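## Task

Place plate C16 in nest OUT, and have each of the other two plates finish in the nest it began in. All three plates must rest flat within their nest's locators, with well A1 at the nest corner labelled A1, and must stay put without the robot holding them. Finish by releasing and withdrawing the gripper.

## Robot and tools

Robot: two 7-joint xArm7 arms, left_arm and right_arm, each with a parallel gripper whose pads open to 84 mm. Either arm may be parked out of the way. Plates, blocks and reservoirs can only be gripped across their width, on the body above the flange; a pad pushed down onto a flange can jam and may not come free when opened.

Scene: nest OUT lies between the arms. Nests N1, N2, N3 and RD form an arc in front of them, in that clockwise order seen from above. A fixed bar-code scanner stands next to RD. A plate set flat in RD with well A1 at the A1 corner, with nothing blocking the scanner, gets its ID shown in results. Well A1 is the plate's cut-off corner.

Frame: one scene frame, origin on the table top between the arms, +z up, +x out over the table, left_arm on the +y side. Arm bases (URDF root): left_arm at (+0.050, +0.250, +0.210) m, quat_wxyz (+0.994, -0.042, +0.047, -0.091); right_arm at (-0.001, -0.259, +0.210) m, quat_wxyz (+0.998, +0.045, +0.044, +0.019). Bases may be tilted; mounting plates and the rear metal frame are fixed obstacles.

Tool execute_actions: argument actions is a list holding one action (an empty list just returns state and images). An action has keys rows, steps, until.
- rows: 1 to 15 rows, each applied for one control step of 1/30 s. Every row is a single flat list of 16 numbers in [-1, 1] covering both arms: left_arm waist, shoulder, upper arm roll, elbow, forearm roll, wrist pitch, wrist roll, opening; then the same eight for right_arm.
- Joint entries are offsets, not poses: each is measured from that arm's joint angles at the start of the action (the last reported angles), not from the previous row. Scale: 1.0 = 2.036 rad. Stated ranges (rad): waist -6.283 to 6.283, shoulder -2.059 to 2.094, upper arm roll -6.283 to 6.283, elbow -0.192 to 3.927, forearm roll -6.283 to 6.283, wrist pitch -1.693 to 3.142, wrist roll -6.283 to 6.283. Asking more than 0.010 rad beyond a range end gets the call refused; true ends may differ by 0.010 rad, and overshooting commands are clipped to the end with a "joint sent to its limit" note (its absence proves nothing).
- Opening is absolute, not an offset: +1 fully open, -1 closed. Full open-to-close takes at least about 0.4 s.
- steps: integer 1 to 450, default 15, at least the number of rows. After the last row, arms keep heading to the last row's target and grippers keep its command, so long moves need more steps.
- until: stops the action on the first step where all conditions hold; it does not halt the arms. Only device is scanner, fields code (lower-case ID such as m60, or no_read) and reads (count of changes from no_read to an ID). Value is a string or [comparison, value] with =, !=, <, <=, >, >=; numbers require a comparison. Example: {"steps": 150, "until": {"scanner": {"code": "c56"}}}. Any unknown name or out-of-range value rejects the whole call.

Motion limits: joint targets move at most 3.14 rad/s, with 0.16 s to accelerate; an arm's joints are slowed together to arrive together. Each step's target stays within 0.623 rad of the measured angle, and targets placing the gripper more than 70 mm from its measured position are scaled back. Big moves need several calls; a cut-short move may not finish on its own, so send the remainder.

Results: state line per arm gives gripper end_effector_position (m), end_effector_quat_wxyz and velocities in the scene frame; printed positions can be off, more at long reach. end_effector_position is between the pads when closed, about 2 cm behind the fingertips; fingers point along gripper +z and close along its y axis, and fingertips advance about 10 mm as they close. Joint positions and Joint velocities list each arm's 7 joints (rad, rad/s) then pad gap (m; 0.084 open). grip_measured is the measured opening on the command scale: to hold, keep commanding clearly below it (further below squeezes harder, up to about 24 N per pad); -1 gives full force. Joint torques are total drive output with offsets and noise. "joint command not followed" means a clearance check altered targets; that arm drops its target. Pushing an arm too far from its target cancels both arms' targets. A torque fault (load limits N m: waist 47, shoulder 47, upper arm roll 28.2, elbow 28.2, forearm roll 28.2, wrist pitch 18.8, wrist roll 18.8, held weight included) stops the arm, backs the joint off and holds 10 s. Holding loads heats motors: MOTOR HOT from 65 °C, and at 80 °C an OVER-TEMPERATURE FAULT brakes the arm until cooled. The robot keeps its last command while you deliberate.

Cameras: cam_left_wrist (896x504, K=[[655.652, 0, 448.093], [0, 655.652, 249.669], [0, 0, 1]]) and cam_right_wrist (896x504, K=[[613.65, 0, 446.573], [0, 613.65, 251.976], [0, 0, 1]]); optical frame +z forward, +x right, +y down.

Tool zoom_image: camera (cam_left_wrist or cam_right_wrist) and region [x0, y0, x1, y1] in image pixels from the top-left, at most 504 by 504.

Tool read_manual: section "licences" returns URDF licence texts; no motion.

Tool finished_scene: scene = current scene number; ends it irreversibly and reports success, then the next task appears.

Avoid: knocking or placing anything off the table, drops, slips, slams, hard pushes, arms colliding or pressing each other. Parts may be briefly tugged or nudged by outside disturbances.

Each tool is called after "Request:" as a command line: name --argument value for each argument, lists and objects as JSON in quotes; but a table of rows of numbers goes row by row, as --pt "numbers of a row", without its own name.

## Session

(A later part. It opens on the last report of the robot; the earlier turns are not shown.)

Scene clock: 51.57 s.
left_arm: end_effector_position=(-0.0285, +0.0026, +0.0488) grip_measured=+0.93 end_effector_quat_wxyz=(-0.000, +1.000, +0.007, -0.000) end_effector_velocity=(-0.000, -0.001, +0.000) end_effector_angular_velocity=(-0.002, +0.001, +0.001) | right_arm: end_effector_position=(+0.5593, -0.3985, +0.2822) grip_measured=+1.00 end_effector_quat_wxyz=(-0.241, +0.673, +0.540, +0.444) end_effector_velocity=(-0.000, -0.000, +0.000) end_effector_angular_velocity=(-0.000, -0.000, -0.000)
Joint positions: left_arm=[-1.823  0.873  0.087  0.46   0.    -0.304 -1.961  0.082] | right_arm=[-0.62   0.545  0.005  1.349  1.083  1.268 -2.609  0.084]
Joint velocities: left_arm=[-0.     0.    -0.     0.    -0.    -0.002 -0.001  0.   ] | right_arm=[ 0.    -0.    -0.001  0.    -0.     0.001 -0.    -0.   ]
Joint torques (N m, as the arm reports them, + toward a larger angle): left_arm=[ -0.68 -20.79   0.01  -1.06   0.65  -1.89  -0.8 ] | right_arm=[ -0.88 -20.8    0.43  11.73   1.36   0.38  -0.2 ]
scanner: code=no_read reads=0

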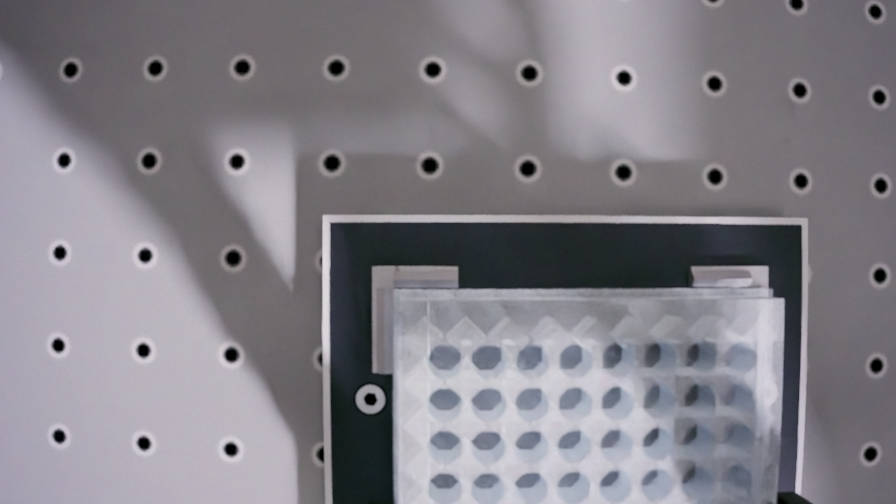

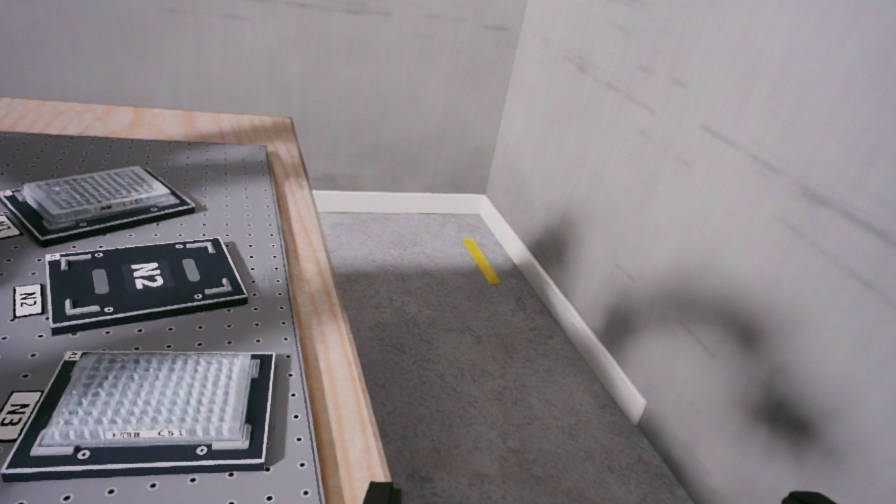

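Request:
execute_actions --actions '[{"rows": [[0.0004,0.0029,-0.0002,0.0015,0,-0.0014,0,-0.3,0,0,0,0,0,0,0,1],[0.0007,0.0059,-0.0004,0.003,0,-0.0029,0,-0.3,0,0,0,0,0,0,0,1],[0.0011,0.0088,-0.0006,0.0045,0,-0.0043,0,-0.3,0,0,0,0,0,0,0,1],[0.0014,0.0117,-0.0008,0.006,0,-0.0057,0,-0.3,0,0,0,0,0,0,0,1],[0.0017,0.0147,-0.001,0.0075,0,-0.0072,0,-0.3,0,0,0,0,0,0,0,1],[0.002,0.0176,-0.0012,0.009,0,-0.0086,0,-0.3,0,0,0,0,0,0,0,1]], "steps": 6}]'

Scene clock: 53.63 s.
left_arm: end_effector_position=(-0.0285, +0.0024, +0.0457) grip_measured=+0.93 end_effector_quat_wxyz=(-0.000, +1.000, +0.007, -0.000) end_effector_velocity=(+0.002, +0.003, -0.034) end_effector_angular_velocity=(+0.007, -0.003, +0.001) | right_arm: end_effector_position=(+0.5593, -0.3985, +0.2822) grip_measured=+1.00 end_effector_quat_wxyz=(-0.241, +0.673, +0.540, +0.444) end_effector_velocity=(+0.001, +0.001, +0.001) end_effector_angular_velocity=(+0.001, -0.001, +0.002)
Joint positions: left_arm=[-1.822  0.886  0.086  0.467  0.    -0.311 -1.961  0.082] | right_arm=[-0.62   0.545  0.005  1.349  1.083  1.268 -2.609  0.084]
Joint velocities: left_arm=[ 0.017  0.148 -0.009  0.073 -0.    -0.069  0.001 -0.   ] | right_arm=[ 0.     0.     0.001  0.002 -0.     0.001  0.     0.   ]
Joint torques (N m, as the arm reports them, + toward a larger angle): left_arm=[ -0.38 -18.4    0.44  -1.07   0.75  -1.47  -0.93] | right_arm=[ -0.71 -20.72   0.39  11.84   1.55   0.28  -0.21]
scanner: code=no_read reads=0

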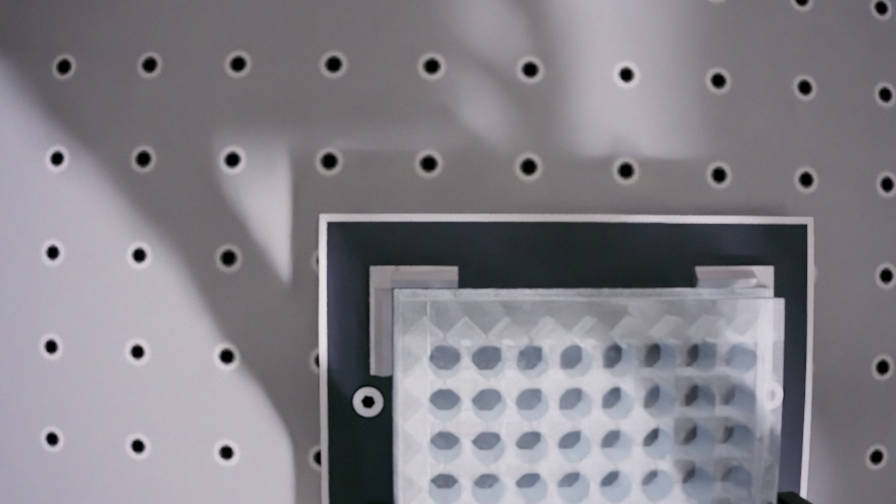

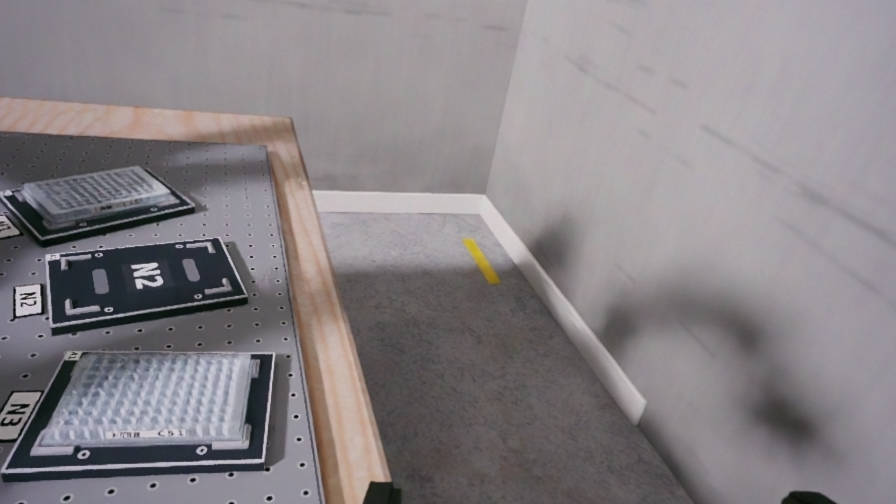

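Request:
execute_actions --actions '[]'

Request:
zoom_image --camera "cam_left_wrist" --region '[300, 200, 480, 400]'

Request:
zoom_image --camera "cam_left_wrist" --region '[670, 200, 850, 400]'

Scene clock: 54.33 s.
left_arm: end_effector_position=(-0.0285, +0.0027, +0.0408) grip_measured=+0.94 end_effector_quat_wxyz=(-0.000, +1.000, +0.007, -0.000) end_effector_velocity=(-0.000, -0.000, -0.000) end_effector_angular_velocity=(-0.001, +0.000, +0.002) | right_arm: end_effector_position=(+0.5593, -0.3985, +0.2822) grip_measured=+1.00 end_effector_quat_wxyz=(-0.241, +0.673, +0.540, +0.444) end_effector_velocity=(+0.001, -0.001, +0.000) end_effector_angular_velocity=(-0.004, -0.003, -0.002)
Joint positions: left_arm=[-1.819  0.908  0.084  0.478  0.    -0.321 -1.961  0.082] | right_arm=[-0.62   0.545  0.005  1.349  1.083  1.268 -2.609  0.084]
Joint velocities: left_arm=[ 0.     0.001  0.     0.001 -0.    -0.001 -0.001  0.   ] | right_arm=[ 0.    -0.    -0.     0.002  0.    -0.003 -0.001  0.   ]
Joint torques (N m, as the arm reports them, + toward a larger angle): left_arm=[ -0.47 -17.01   0.82   0.33   0.3   -1.91  -0.89] | right_arm=[ -0.72 -20.88   0.47  11.71   1.39   0.18  -0.18]
scanner: code=no_read reads=0

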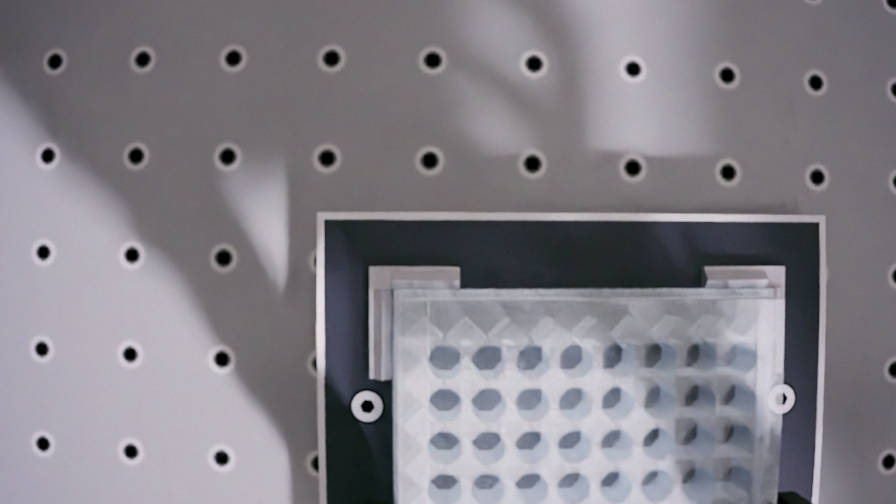

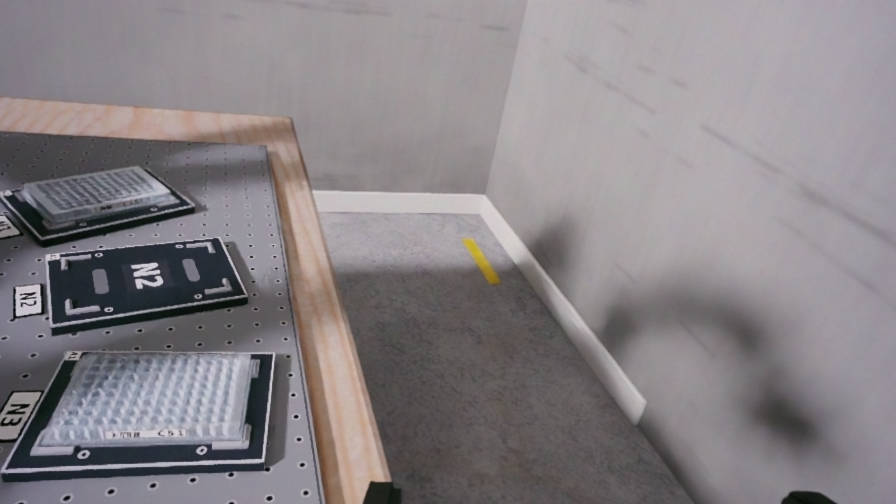

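Region (300, 200, 480, 400) of cam_left_wrist's 896x504 image, scaled by 2.520, with more detail than that image has; it fills the left 454 columns of this view, and the rest is white.

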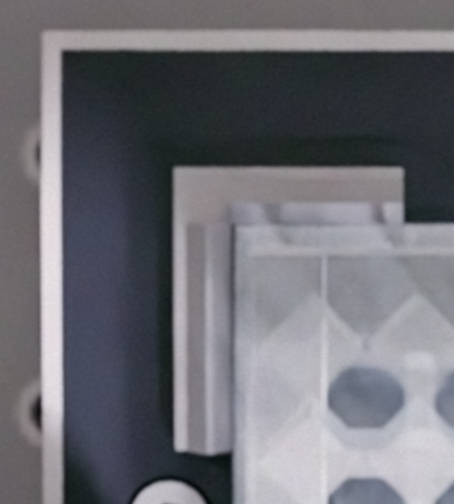

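Region (670, 200, 850, 400) of cam_left_wrist's 896x504 image, scaled by 2.520, with more detail than that image has; it fills the left 454 columns of this view, and the rest is white.

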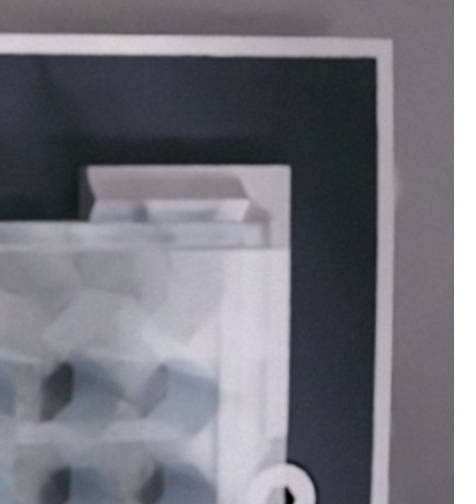

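Seated. Open.

Request:
execute_actions --actions '[{"rows": [[0,0,0,0,0,0,0,0.3,0,0,0,0,0,0,0,1],[0,0,0,0,0,0,0,0.8,0,0,0,0,0,0,0,1],[0,0,0,0,0,0,0,1,0,0,0,0,0,0,0,1]], "steps": 3}]'

Scene clock: 55.13 s.
left_arm: end_effector_position=(-0.0285, +0.0027, +0.0407) grip_measured=+0.94 end_effector_quat_wxyz=(-0.000, +1.000, +0.007, -0.000) end_effector_velocity=(-0.000, -0.000, +0.000) end_effector_angular_velocity=(+0.000, +0.000, -0.001) | right_arm: end_effector_position=(+0.5593, -0.3985, +0.2822) grip_measured=+1.00 end_effector_quat_wxyz=(-0.241, +0.673, +0.540, +0.444) end_effector_velocity=(+0.000, +0.000, +0.001) end_effector_angular_velocity=(-0.000, -0.001, +0.001)
Joint positions: left_arm=[-1.819  0.908  0.084  0.478  0.    -0.321 -1.961  0.082] | right_arm=[-0.62   0.545  0.005  1.349  1.083  1.268 -2.609  0.084]
Joint velocities: left_arm=[ 0.    -0.001 -0.     0.     0.     0.002  0.001 -0.   ] | right_arm=[ 0.    -0.001  0.001  0.    -0.    -0.    -0.     0.   ]
Joint torques (N m, as the arm reports them, + toward a larger angle): left_arm=[ -0.03 -15.92   1.01   0.52   0.47  -1.84  -1.02] | right_arm=[ -0.61 -20.86   0.31  11.74   1.44   0.22  -0.11]
scanner: code=no_read reads=0

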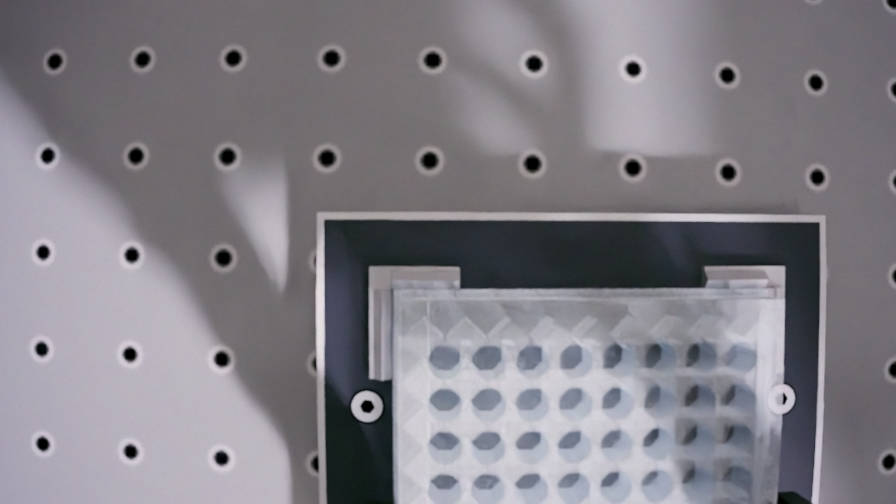

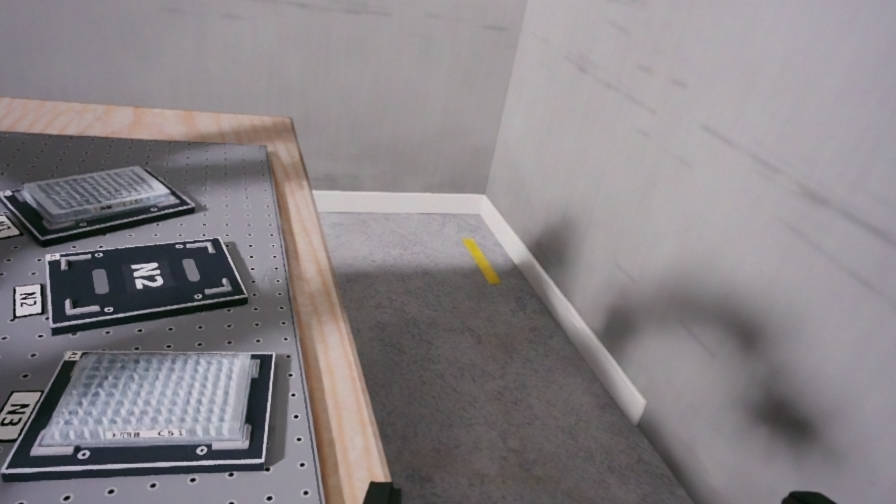

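Request:
execute_actions --actions '[]'

Scene clock: 55.63 s.
left_arm: end_effector_position=(-0.0284, +0.0027, +0.0406) grip_measured=+1.00 end_effector_quat_wxyz=(-0.001, +1.000, +0.007, -0.000) end_effector_velocity=(-0.001, -0.000, +0.001) end_effector_angular_velocity=(-0.001, +0.002, -0.001) | right_arm: end_effector_position=(+0.5593, -0.3985, +0.2822) grip_measured=+1.00 end_effector_quat_wxyz=(-0.241, +0.673, +0.540, +0.444) end_effector_velocity=(+0.001, -0.001, +0.001) end_effector_angular_velocity=(-0.002, -0.002, -0.001)
Joint positions: left_arm=[-1.819  0.908  0.084  0.478  0.    -0.321 -1.961  0.084] | right_arm=[-0.62   0.545  0.005  1.349  1.083  1.268 -2.609  0.084]
Joint velocities: left_arm=[-0.    -0.004 -0.001 -0.002  0.     0.001 -0.     0.   ] | right_arm=[-0.001  0.    -0.     0.003  0.    -0.    -0.     0.   ]
Joint torques (N m, as the arm reports them, + toward a larger angle): left_arm=[ -1.61 -21.19  -0.23  -0.85   0.5   -2.48  -0.74] | right_arm=[ -0.9  -20.89   0.4   11.83   1.35   0.21  -0.14]
scanner: code=no_read reads=0

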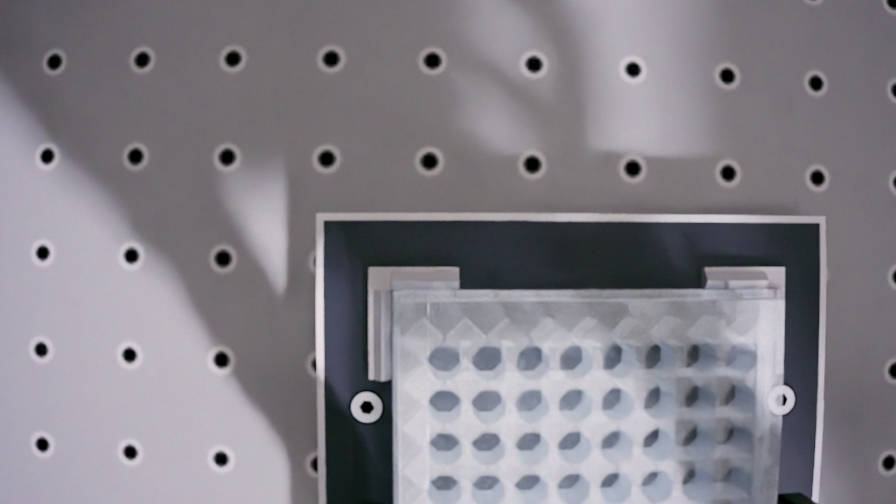

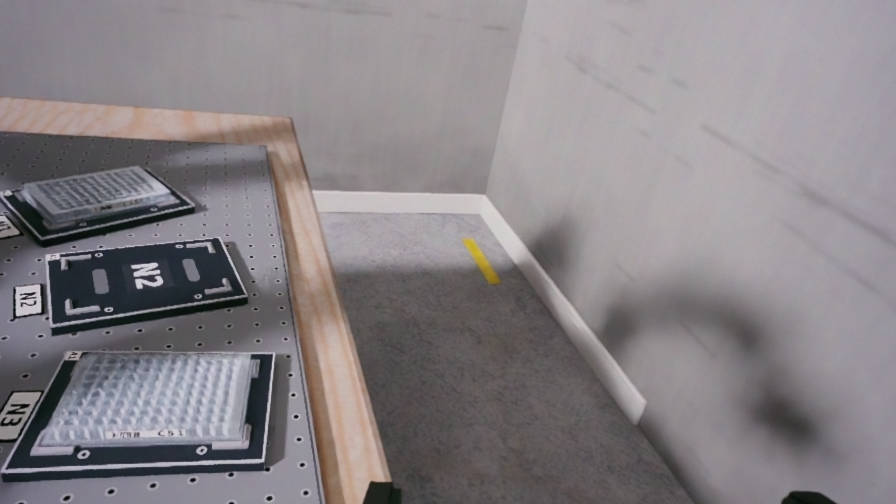

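Request:
execute_actions --actions '[{"rows": [[-0.0004,-0.0037,0.0003,-0.0019,0,0.0018,0,1,0,0,0,0,0,0,0,1],[-0.0008,-0.0074,0.0005,-0.0037,0,0.0036,0,1,0,0,0,0,0,0,0,1],[-0.0012,-0.011,0.0008,-0.0056,0,0.0054,0,1,0,0,0,0,0,0,0,1],[-0.0017,-0.0147,0.001,-0.0075,0,0.0073,0,1,0,0,0,0,0,0,0,1],[-0.0021,-0.0184,0.0013,-0.0094,0,0.0091,0,1,0,0,0,0,0,0,0,1],[-0.0025,-0.0221,0.0015,-0.0112,0,0.0109,0,1,0,0,0,0,0,0,0,1],[-0.0029,-0.0258,0.0018,-0.0131,0,0.0127,0,1,0,0,0,0,0,0,0,1]], "steps": 7}]'

Scene clock: 56.60 s.
left_arm: end_effector_position=(-0.0284, +0.0027, +0.0460) grip_measured=+1.00 end_effector_quat_wxyz=(-0.001, +1.000, +0.007, +0.000) end_effector_velocity=(-0.002, -0.003, +0.046) end_effector_angular_velocity=(-0.006, +0.003, +0.000) | right_arm: end_effector_position=(+0.5593, -0.3985, +0.2822) grip_measured=+1.00 end_effector_quat_wxyz=(-0.241, +0.673, +0.540, +0.444) end_effector_velocity=(+0.000, +0.000, -0.000) end_effector_angular_velocity=(-0.001, -0.001, +0.000)
Joint positions: left_arm=[-1.822  0.885  0.086  0.466  0.    -0.31  -1.961  0.084] | right_arm=[-0.62   0.545  0.005  1.349  1.083  1.268 -2.609  0.084]
Joint velocities: left_arm=[-0.022 -0.198  0.013 -0.097 -0.     0.095 -0.001  0.   ] | right_arm=[-0.    -0.     0.001 -0.    -0.    -0.001 -0.    -0.   ]
Joint torques (N m, as the arm reports them, + toward a larger angle): left_arm=[ -1.53 -21.14  -0.14  -0.8    0.66  -1.81  -0.91] | right_arm=[ -1.02 -20.78   0.4   11.92   1.25   0.22  -0.15]
scanner: code=no_read reads=0

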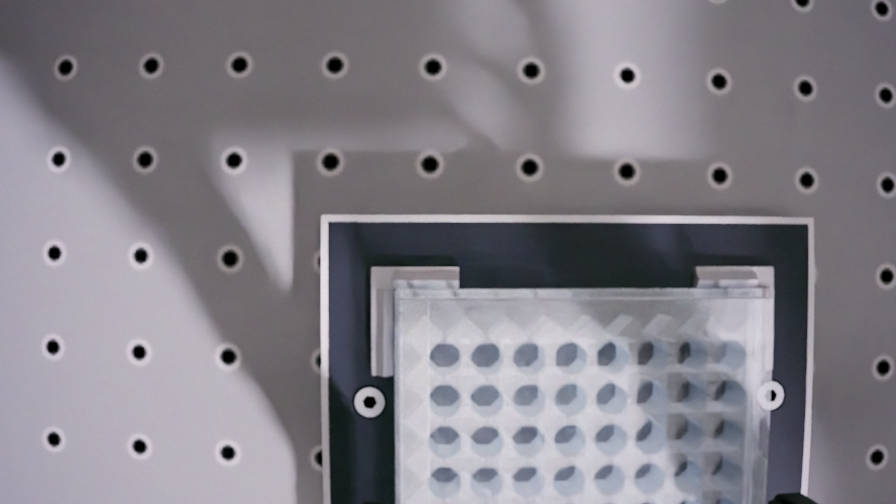

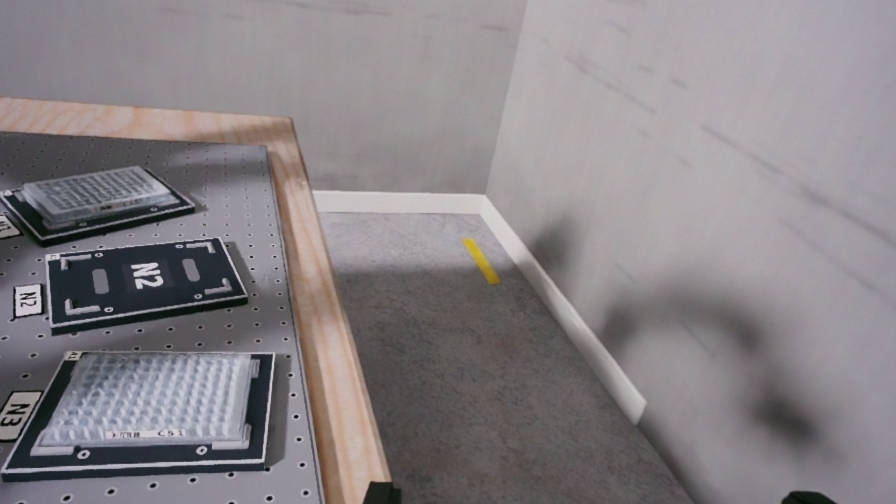

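Request:
execute_actions --actions '[{"rows": [[-0.0825,-0.3384,0.0359,-0.0825,0,0.2574,-0.0393,1,0,0,0,0,0,0,0,1]], "steps": 10}]'

Scene clock: 57.80 s.
left_arm: end_effector_position=(-0.0462, -0.0107, +0.1294) grip_measured=+1.00 end_effector_quat_wxyz=(-0.000, +1.000, +0.010, -0.001) end_effector_velocity=(-0.069, +0.009, +0.323) end_effector_angular_velocity=(+0.025, +0.065, +0.040) | right_arm: end_effector_position=(+0.5593, -0.3985, +0.2822) grip_measured=+1.00 end_effector_quat_wxyz=(-0.241, +0.673, +0.540, +0.444) end_effector_velocity=(+0.000, -0.001, -0.000) end_effector_angular_velocity=(-0.001, +0.001, -0.002)
Joint positions: left_arm=[-1.913  0.509  0.125  0.372  0.    -0.025 -2.004  0.084] | right_arm=[-0.62   0.545  0.005  1.349  1.083  1.268 -2.609  0.084]
Joint velocities: left_arm=[-0.367 -1.498  0.163 -0.359 -0.001  1.146 -0.18  -0.   ] | right_arm=[-0.     0.    -0.001  0.001  0.    -0.001  0.001  0.   ]
Joint torques (N m, as the arm reports them, + toward a larger angle): left_arm=[ -0.61 -16.5   -0.59   0.87   0.44  -1.85  -0.95] | right_arm=[ -0.95 -20.8    0.49  11.72   1.33   0.23  -0.17]
scanner: code=no_read reads=0

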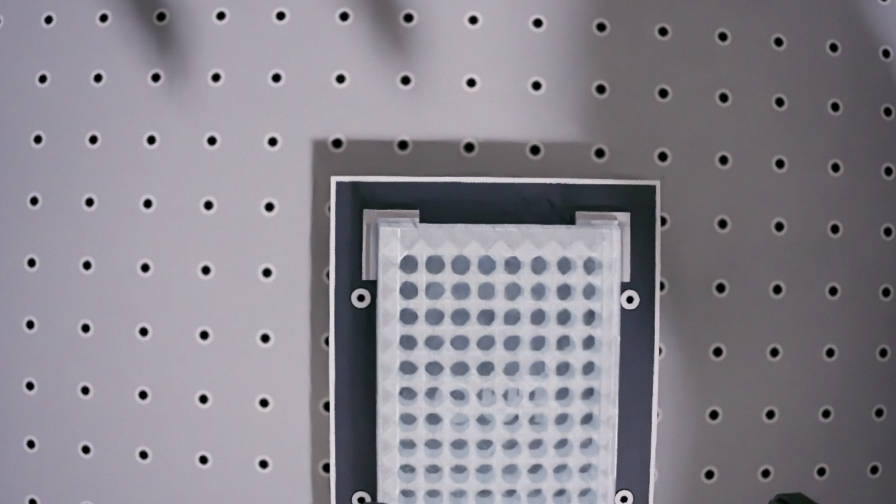

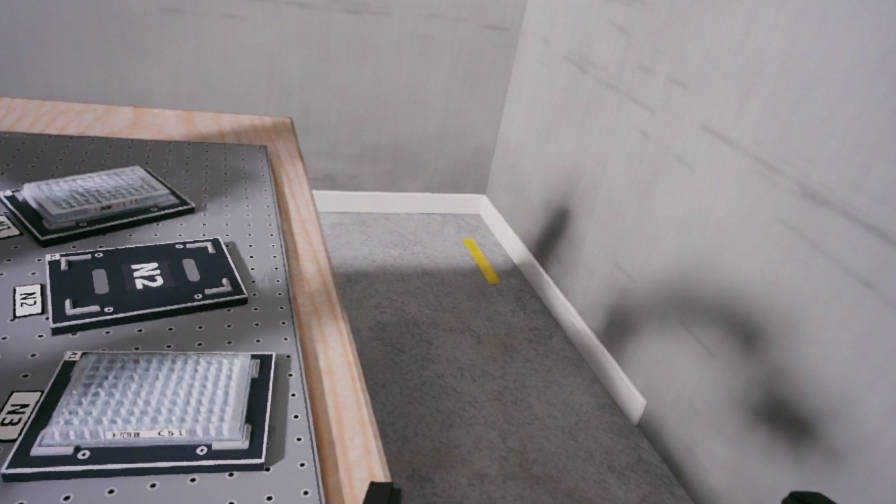

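Request:
execute_actions --actions '[]'

Scene clock: 58.33 s.
left_arm: end_effector_position=(-0.0580, -0.0006, +0.1855) grip_measured=+1.00 end_effector_quat_wxyz=(-0.006, +1.000, +0.012, -0.010) end_effector_velocity=(-0.002, -0.002, +0.004) end_effector_angular_velocity=(-0.007, +0.005, -0.002) | right_arm: end_effector_position=(+0.5593, -0.3985, +0.2822) grip_measured=+1.00 end_effector_quat_wxyz=(-0.241, +0.673, +0.540, +0.444) end_effector_velocity=(+0.000, -0.000, -0.000) end_effector_angular_velocity=(-0.002, -0.001, -0.000)
Joint positions: left_arm=[-1.98   0.236  0.155  0.307  0.     0.185 -2.037  0.084] | right_arm=[-0.62   0.545  0.005  1.349  1.083  1.268 -2.609  0.084]
Joint velocities: left_arm=[-0.003 -0.013 -0.     0.     0.     0.005 -0.     0.   ] | right_arm=[ 0.     0.001 -0.     0.     0.    -0.002 -0.002 -0.   ]
Joint torques (N m, as the arm reports them, + toward a larger angle): left_arm=[  0.15 -15.15   0.02   4.54   0.26  -1.99  -1.02] | right_arm=[ -1.02 -20.65   0.32  11.72   1.26   0.3   -0.1 ]
scanner: code=no_read reads=0

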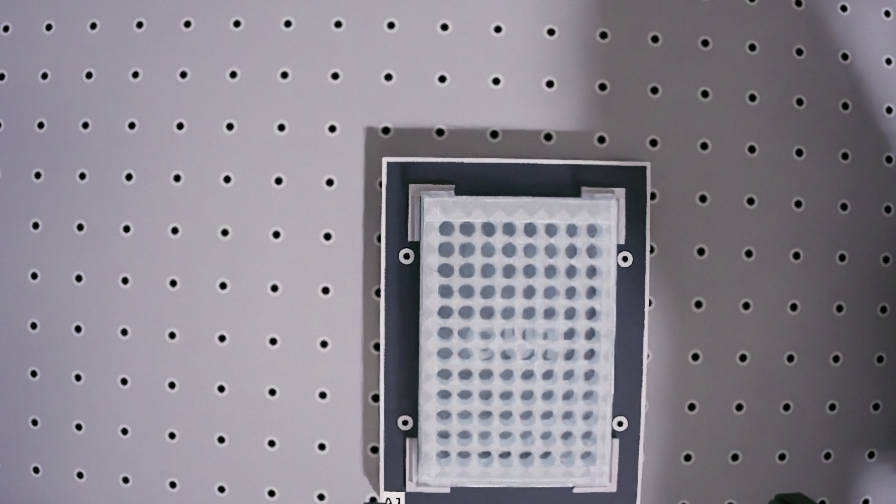

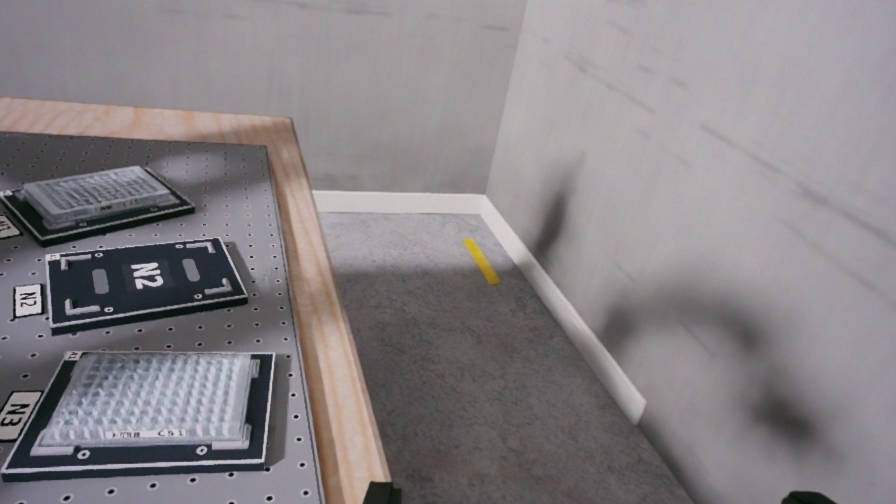

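Request:
zoom_image --camera "cam_left_wrist" --region '[370, 410, 650, 504]'

Request:
zoom_image --camera "cam_right_wrist" --region '[0, 150, 300, 500]'

Region (370, 410, 650, 504) of cam_left_wrist's 896x504 image, scaled by 1.800, with more detail than that image has; it fills the top 169 rows of this view, and the rest is white.

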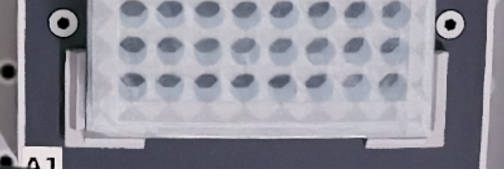

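Region (0, 150, 300, 500) of cam_right_wrist's 896x504 image, scaled by 1.440, with more detail than that image has; it fills the left 432 columns of this view, and the rest is white.

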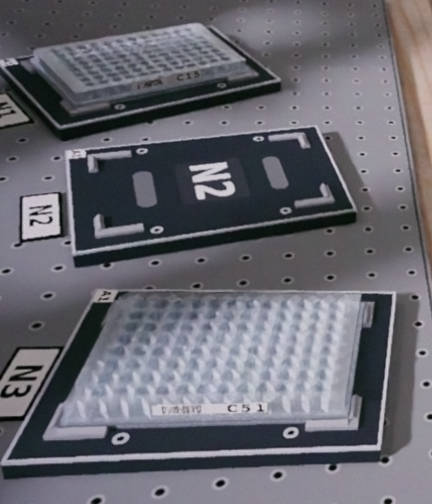

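The plate is seated with its cut corner at A1, and the other two plates are still in their nests.

Request:
finished_scene --scene 2

The scene is finished: the task was done.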